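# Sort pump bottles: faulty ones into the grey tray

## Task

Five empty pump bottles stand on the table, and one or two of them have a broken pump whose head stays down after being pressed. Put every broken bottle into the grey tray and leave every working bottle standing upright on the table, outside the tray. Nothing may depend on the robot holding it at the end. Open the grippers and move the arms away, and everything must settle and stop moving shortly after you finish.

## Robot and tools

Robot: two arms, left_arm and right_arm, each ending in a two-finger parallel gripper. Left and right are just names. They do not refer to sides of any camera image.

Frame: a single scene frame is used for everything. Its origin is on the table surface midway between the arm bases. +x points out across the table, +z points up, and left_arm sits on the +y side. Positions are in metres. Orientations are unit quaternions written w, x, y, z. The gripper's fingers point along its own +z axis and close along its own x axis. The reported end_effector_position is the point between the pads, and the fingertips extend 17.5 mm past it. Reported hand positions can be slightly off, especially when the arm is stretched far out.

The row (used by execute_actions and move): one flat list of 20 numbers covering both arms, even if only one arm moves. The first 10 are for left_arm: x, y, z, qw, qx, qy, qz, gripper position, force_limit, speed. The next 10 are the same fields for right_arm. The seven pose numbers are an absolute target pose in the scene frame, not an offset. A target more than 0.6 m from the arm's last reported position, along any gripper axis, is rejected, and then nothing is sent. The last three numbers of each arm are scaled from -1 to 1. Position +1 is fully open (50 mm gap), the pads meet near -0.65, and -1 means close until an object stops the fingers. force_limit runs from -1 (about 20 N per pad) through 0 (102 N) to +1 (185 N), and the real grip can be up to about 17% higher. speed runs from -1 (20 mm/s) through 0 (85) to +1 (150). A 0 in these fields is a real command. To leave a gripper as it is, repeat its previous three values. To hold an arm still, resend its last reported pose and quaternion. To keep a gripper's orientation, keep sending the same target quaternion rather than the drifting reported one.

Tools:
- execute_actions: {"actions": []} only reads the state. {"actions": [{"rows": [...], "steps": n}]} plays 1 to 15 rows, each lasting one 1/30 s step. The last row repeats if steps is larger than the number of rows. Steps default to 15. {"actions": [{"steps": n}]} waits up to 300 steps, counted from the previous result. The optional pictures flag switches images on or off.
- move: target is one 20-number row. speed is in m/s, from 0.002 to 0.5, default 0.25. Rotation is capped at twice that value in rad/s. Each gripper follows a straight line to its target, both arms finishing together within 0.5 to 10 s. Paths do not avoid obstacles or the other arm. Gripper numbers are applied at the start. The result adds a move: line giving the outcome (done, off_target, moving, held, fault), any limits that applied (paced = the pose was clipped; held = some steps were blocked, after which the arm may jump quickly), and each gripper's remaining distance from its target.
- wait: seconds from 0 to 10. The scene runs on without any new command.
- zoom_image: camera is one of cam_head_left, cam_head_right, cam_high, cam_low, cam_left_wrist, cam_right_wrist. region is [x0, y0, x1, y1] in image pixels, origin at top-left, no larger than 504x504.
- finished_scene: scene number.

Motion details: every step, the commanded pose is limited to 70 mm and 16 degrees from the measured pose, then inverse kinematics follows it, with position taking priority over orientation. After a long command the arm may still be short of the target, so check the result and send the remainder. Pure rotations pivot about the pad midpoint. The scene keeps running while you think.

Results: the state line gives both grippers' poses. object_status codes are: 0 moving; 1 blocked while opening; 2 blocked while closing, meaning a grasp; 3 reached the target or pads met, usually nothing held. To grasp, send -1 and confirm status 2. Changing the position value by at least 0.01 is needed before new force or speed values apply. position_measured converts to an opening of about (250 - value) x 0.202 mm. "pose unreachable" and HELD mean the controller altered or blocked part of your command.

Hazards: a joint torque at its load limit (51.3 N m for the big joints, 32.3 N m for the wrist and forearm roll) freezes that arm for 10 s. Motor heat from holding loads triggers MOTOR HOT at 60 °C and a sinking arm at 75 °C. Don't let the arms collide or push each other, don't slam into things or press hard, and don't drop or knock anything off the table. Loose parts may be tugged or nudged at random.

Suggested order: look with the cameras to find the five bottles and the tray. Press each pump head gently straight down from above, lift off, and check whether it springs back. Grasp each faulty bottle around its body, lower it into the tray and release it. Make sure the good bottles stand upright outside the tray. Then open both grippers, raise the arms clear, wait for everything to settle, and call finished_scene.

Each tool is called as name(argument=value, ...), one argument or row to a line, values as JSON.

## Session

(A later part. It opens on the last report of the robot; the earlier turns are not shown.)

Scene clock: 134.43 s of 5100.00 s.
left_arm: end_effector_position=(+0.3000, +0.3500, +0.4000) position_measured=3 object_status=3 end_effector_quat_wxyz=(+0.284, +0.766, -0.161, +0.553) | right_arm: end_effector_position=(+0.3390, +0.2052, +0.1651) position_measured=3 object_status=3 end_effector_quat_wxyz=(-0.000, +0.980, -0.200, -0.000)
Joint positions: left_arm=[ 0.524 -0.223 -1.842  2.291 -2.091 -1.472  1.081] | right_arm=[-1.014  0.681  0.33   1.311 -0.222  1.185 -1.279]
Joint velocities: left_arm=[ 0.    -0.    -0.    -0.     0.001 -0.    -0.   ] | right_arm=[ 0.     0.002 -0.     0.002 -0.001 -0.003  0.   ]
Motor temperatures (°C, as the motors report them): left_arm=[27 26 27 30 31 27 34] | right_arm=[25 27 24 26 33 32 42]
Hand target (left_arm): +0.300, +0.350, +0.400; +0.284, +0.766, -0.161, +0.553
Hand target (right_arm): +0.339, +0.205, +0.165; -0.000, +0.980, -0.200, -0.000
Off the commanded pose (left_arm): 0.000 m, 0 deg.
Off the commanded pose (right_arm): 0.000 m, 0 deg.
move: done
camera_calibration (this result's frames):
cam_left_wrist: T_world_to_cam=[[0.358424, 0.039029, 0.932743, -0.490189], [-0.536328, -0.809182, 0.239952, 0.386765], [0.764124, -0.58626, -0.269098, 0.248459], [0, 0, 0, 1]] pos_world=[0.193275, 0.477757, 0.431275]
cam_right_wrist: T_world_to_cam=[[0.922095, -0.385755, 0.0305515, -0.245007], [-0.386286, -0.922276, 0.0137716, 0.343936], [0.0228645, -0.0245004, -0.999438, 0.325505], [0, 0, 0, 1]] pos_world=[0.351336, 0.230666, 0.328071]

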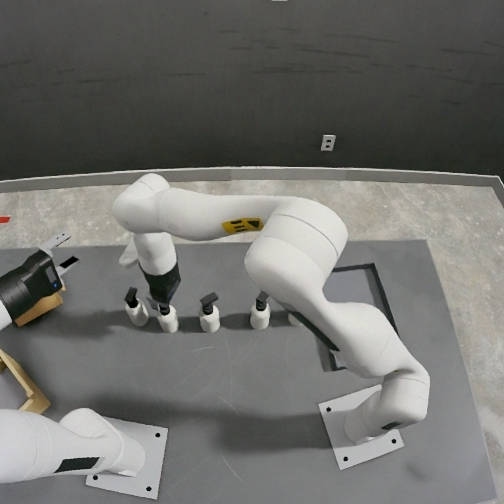

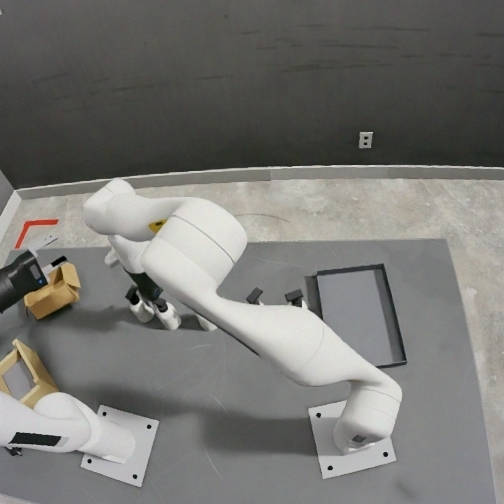

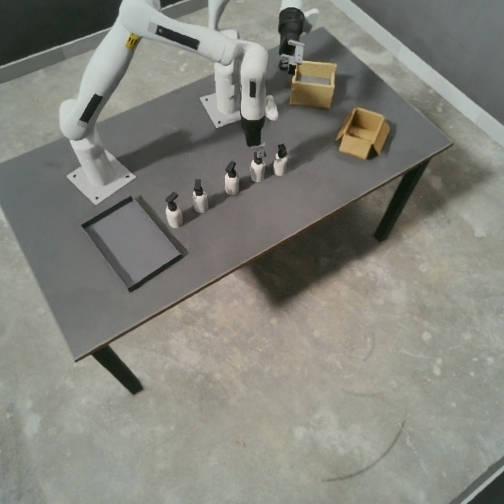

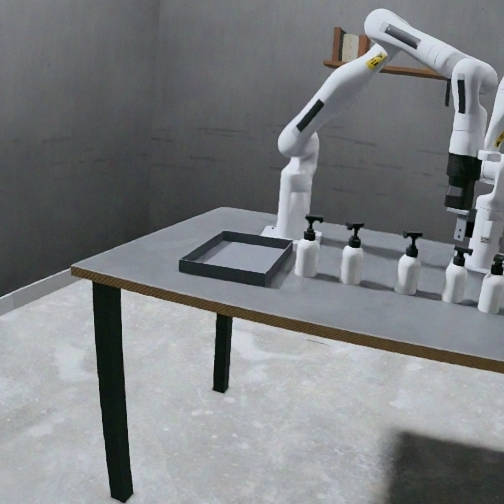

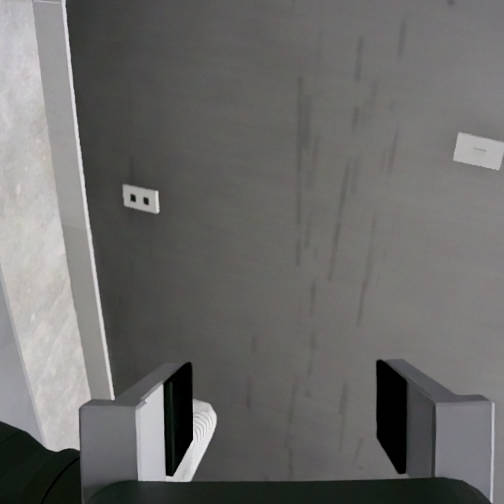

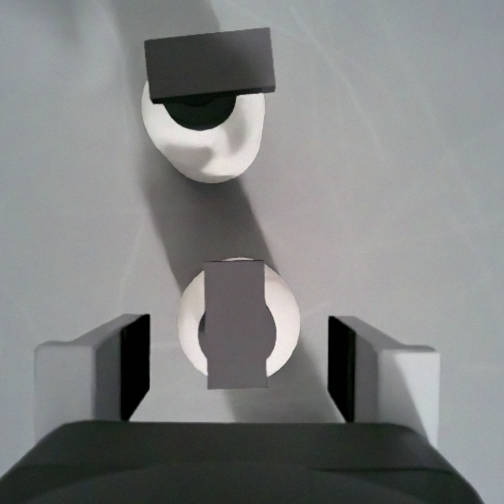

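move(
  target=[0.30,0.35,0.40,0.284,0.766,-0.161,0.553,1,0,0,0.339,0.205,0.104,0,0.98,-0.2,0,1,0,1],
  speed=0.08,
)

move(
  target=[0.30,0.35,0.40,0.284,0.766,-0.161,0.553,1,0,0,0.339,0.205,0.104,0,0.98,-0.2,0,-1,0,0],
)

move(
  target=[0.30,0.35,0.40,0.284,0.766,-0.161,0.553,1,0,0,0.339,0.205,0.27,0,0.98,-0.2,0,-1,0,0],
  speed=0.2,
)

Scene clock: 145.67 s of 5100.00 s.
left_arm: end_effector_position=(+0.3000, +0.3500, +0.4000) position_measured=3 object_status=3 end_effector_quat_wxyz=(+0.284, +0.766, -0.161, +0.553) | right_arm: end_effector_position=(+0.3391, +0.2053, +0.1041) position_measured=3 object_status=3 end_effector_quat_wxyz=(-0.000, +0.980, -0.200, -0.000)
Joint positions: left_arm=[ 0.524 -0.223 -1.842  2.291 -2.091 -1.472  1.081] | right_arm=[-1.007  0.749  0.311  1.396 -0.245  1.034 -1.259]
Joint velocities: left_arm=[-0.001  0.    -0.    -0.    -0.002 -0.    -0.   ] | right_arm=[ 0.001  0.002 -0.001  0.001 -0.    -0.003  0.001]
Motor temperatures (°C, as the motors report them): left_arm=[27 26 27 30 31 27 34] | right_arm=[25 27 24 26 33 32 42]
Hand target (left_arm): +0.300, +0.350, +0.400; +0.284, +0.766, -0.161, +0.553
Hand target (right_arm): +0.339, +0.205, +0.104; -0.000, +0.980, -0.200, -0.000
Off the commanded pose (left_arm): 0.000 m, 0 deg.
Off the commanded pose (right_arm): 0.000 m, 0 deg.
After step 90, 7.13 s passed at rest.
move: done
camera_calibration (this result's frames):
cam_left_wrist: T_world_to_cam=[[0.358424, 0.0390286, 0.932743, -0.490189], [-0.536328, -0.809182, 0.239952, 0.386765], [0.764124, -0.586261, -0.269098, 0.248459], [0, 0, 0, 1]] pos_world=[0.193275, 0.477756, 0.431275]
cam_right_wrist: T_world_to_cam=[[0.922149, -0.38563, 0.0305024, -0.243146], [-0.386158, -0.922331, 0.0136745, 0.344849], [0.0228601, -0.0243887, -0.999441, 0.264546], [0, 0, 0, 1]] pos_world=[0.351336, 0.230753, 0.267099]

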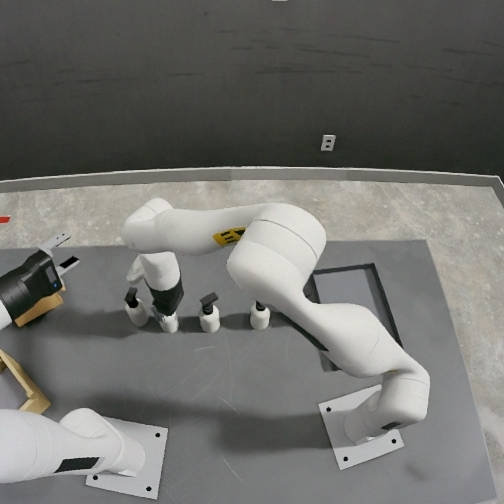

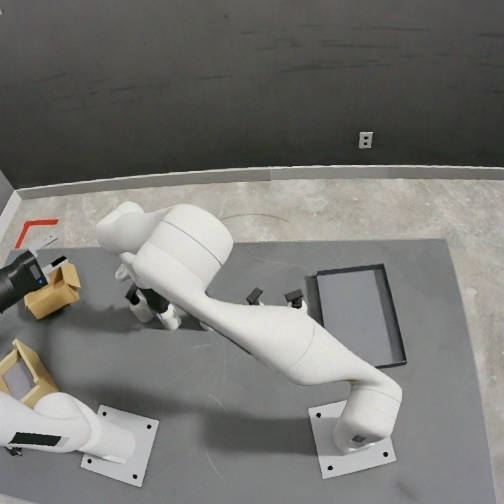

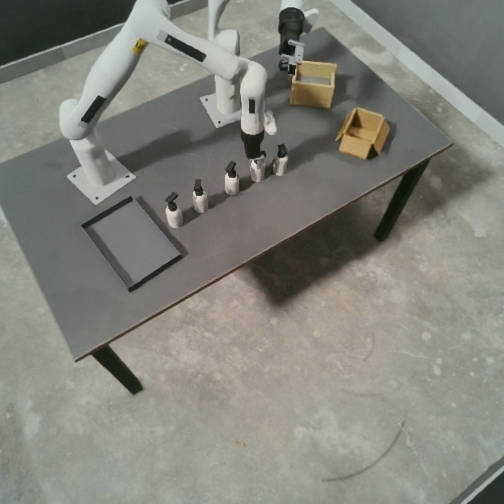

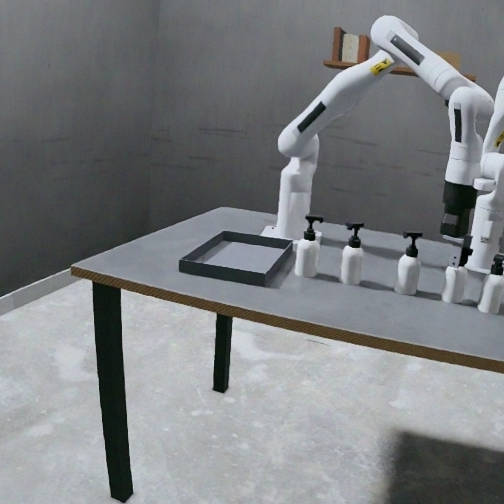

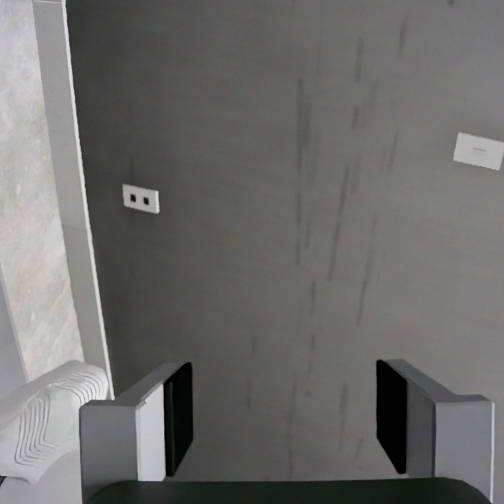

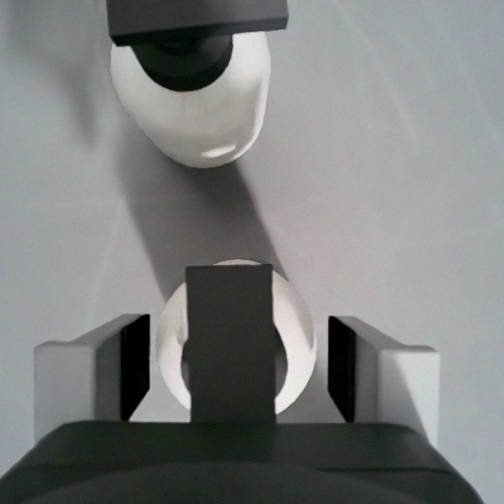

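Scene clock: 146.37 s of 5100.00 s.
left_arm: end_effector_position=(+0.3000, +0.3500, +0.4000) position_measured=3 object_status=3 end_effector_quat_wxyz=(+0.284, +0.766, -0.161, +0.553) | right_arm: end_effector_position=(+0.3390, +0.2051, +0.1041) position_measured=124 object_status=2 end_effector_quat_wxyz=(-0.000, +0.980, -0.200, +0.000)
Joint positions: left_arm=[ 0.524 -0.223 -1.842  2.291 -2.091 -1.472  1.081] | right_arm=[-1.007  0.748  0.311  1.397 -0.245  1.034 -1.259]
Joint velocities: left_arm=[ 0.001 -0.     0.    -0.    -0.     0.     0.   ] | right_arm=[ 0.     0.001 -0.     0.     0.     0.     0.   ]
Motor temperatures (°C, as the motors report them): left_arm=[27 26 27 30 31 27 34] | right_arm=[25 27 24 26 33 32 42]
Hand target (left_arm): +0.300, +0.350, +0.400; +0.284, +0.766, -0.161, +0.553
Hand target (right_arm): +0.339, +0.205, +0.104; -0.000, +0.980, -0.200, -0.000
Off the commanded pose (left_arm): 0.000 m, 0 deg.
Off the commanded pose (right_arm): 0.000 m, 0 deg.
move: done
camera_calibration (this result's frames):
cam_left_wrist: T_world_to_cam=[[0.358424, 0.0390287, 0.932743, -0.490189], [-0.536328, -0.809182, 0.239952, 0.386765], [0.764124, -0.58626, -0.269098, 0.248459], [0, 0, 0, 1]] pos_world=[0.193275, 0.477756, 0.431275]
cam_right_wrist: T_world_to_cam=[[0.922002, -0.38597, 0.0306582, -0.2431], [-0.3865, -0.922189, 0.0135887, 0.344752], [0.0230279, -0.0243782, -0.999438, 0.264479], [0, 0, 0, 1]] pos_world=[0.351295, 0.230545, 0.267099]

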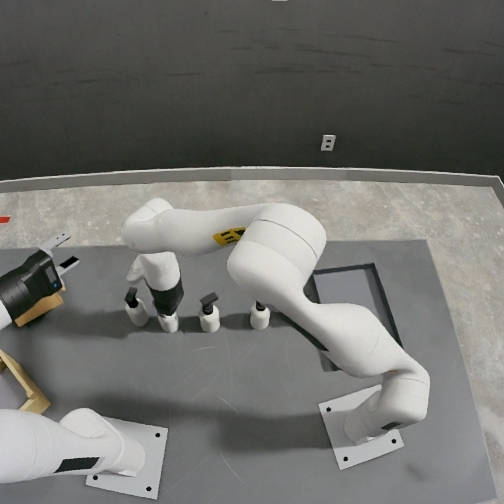

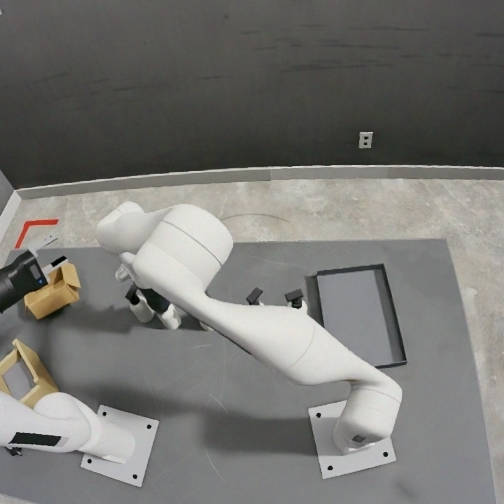

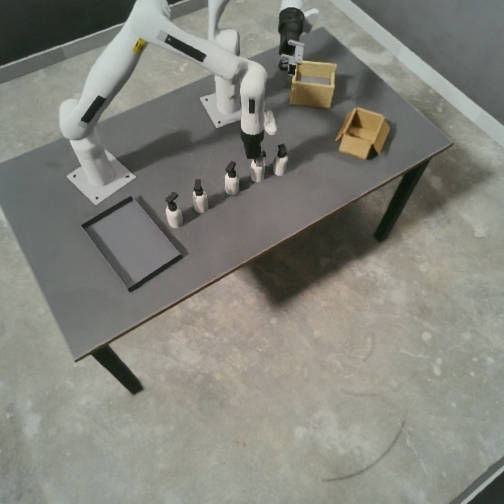

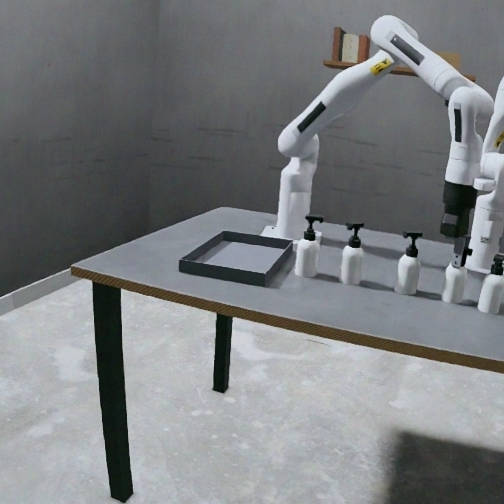

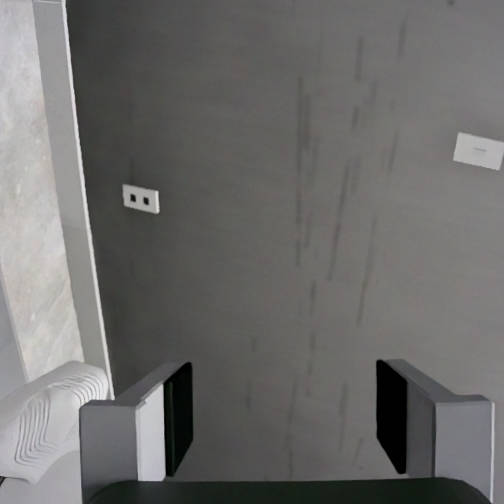

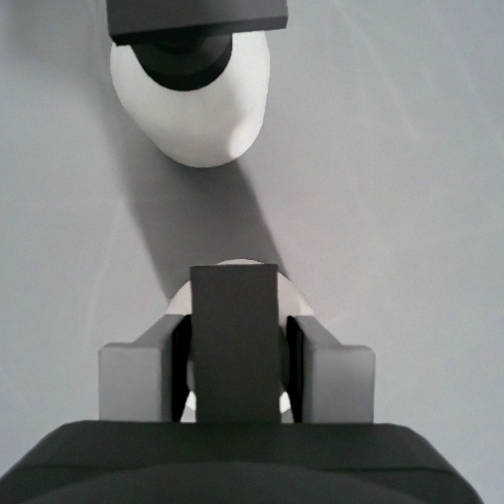

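Scene clock: 147.67 s of 5100.00 s.
left_arm: end_effector_position=(+0.3000, +0.3500, +0.4000) position_measured=3 object_status=3 end_effector_quat_wxyz=(+0.284, +0.766, -0.161, +0.553) | right_arm: end_effector_position=(+0.3387, +0.2044, +0.2702) position_measured=124 object_status=2 end_effector_quat_wxyz=(-0.000, +0.980, -0.200, +0.000)
Joint positions: left_arm=[ 0.524 -0.223 -1.842  2.291 -2.091 -1.472  1.081] | right_arm=[-1.01   0.61   0.352  1.09  -0.2    1.472 -1.309]
Joint velocities: left_arm=[-0.002  0.    -0.     0.    -0.002 -0.    -0.   ] | right_arm=[ 0.001  0.003  0.001 -0.005  0.     0.005  0.   ]
Motor temperatures (°C, as the motors report them): left_arm=[27 26 27 30 31 27 34] | right_arm=[25 27 24 26 33 32 42]
Hand target (left_arm): +0.300, +0.350, +0.400; +0.284, +0.766, -0.161, +0.553
Hand target (right_arm): +0.339, +0.204, +0.270; +0.000, +0.980, -0.200, +0.000
Off the commanded pose (left_arm): 0.000 m, 0 deg.
Off the commanded pose (right_arm): 0.001 m, 0 deg.
move: done
camera_calibration (this result's frames):
cam_left_wrist: T_world_to_cam=[[0.358423, 0.0390289, 0.932743, -0.490189], [-0.536328, -0.809182, 0.239952, 0.386765], [0.764124, -0.58626, -0.269098, 0.248459], [0, 0, 0, 1]] pos_world=[0.193275, 0.477756, 0.431275]
cam_right_wrist: T_world_to_cam=[[0.921653, -0.38678, 0.0309345, -0.247919], [-0.387316, -0.921848, 0.0135218, 0.341921], [0.023287, -0.0244438, -0.99943, 0.430435], [0, 0, 0, 1]] pos_world=[0.350903, 0.22983, 0.433236]

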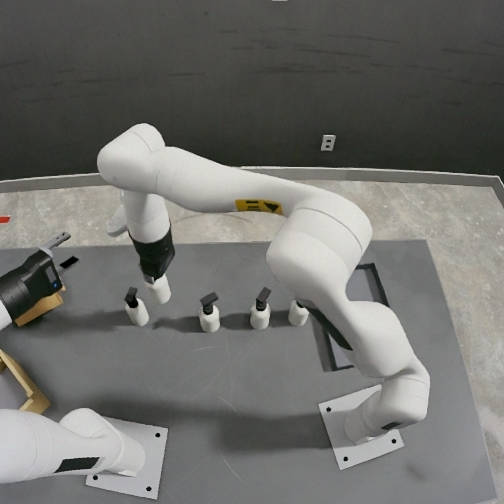

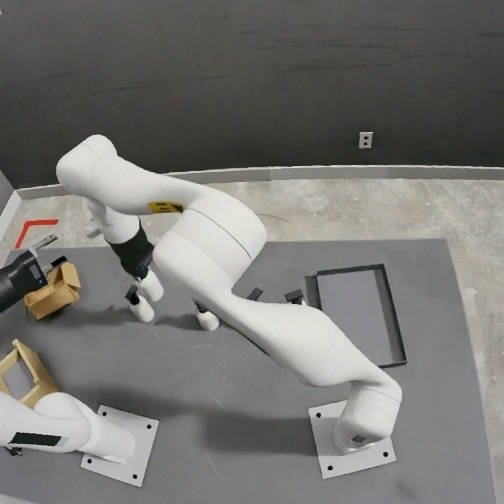

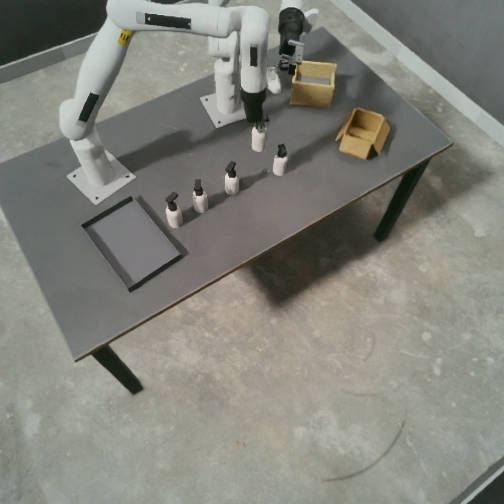

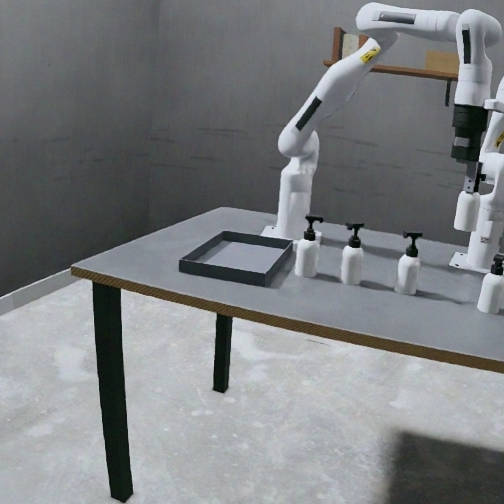

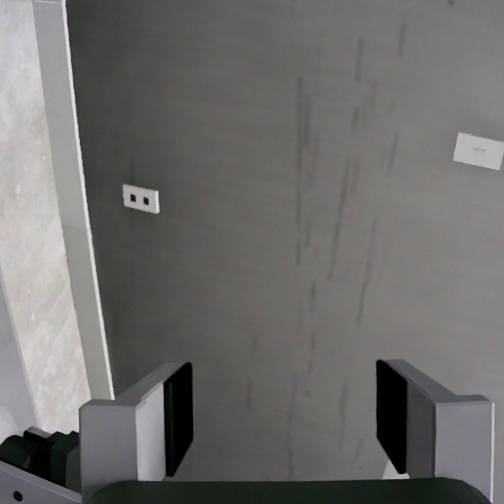

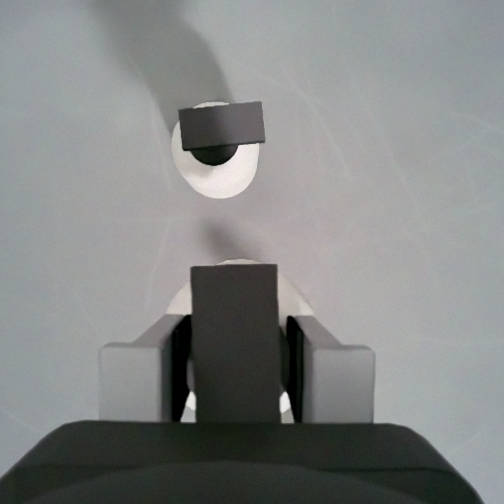

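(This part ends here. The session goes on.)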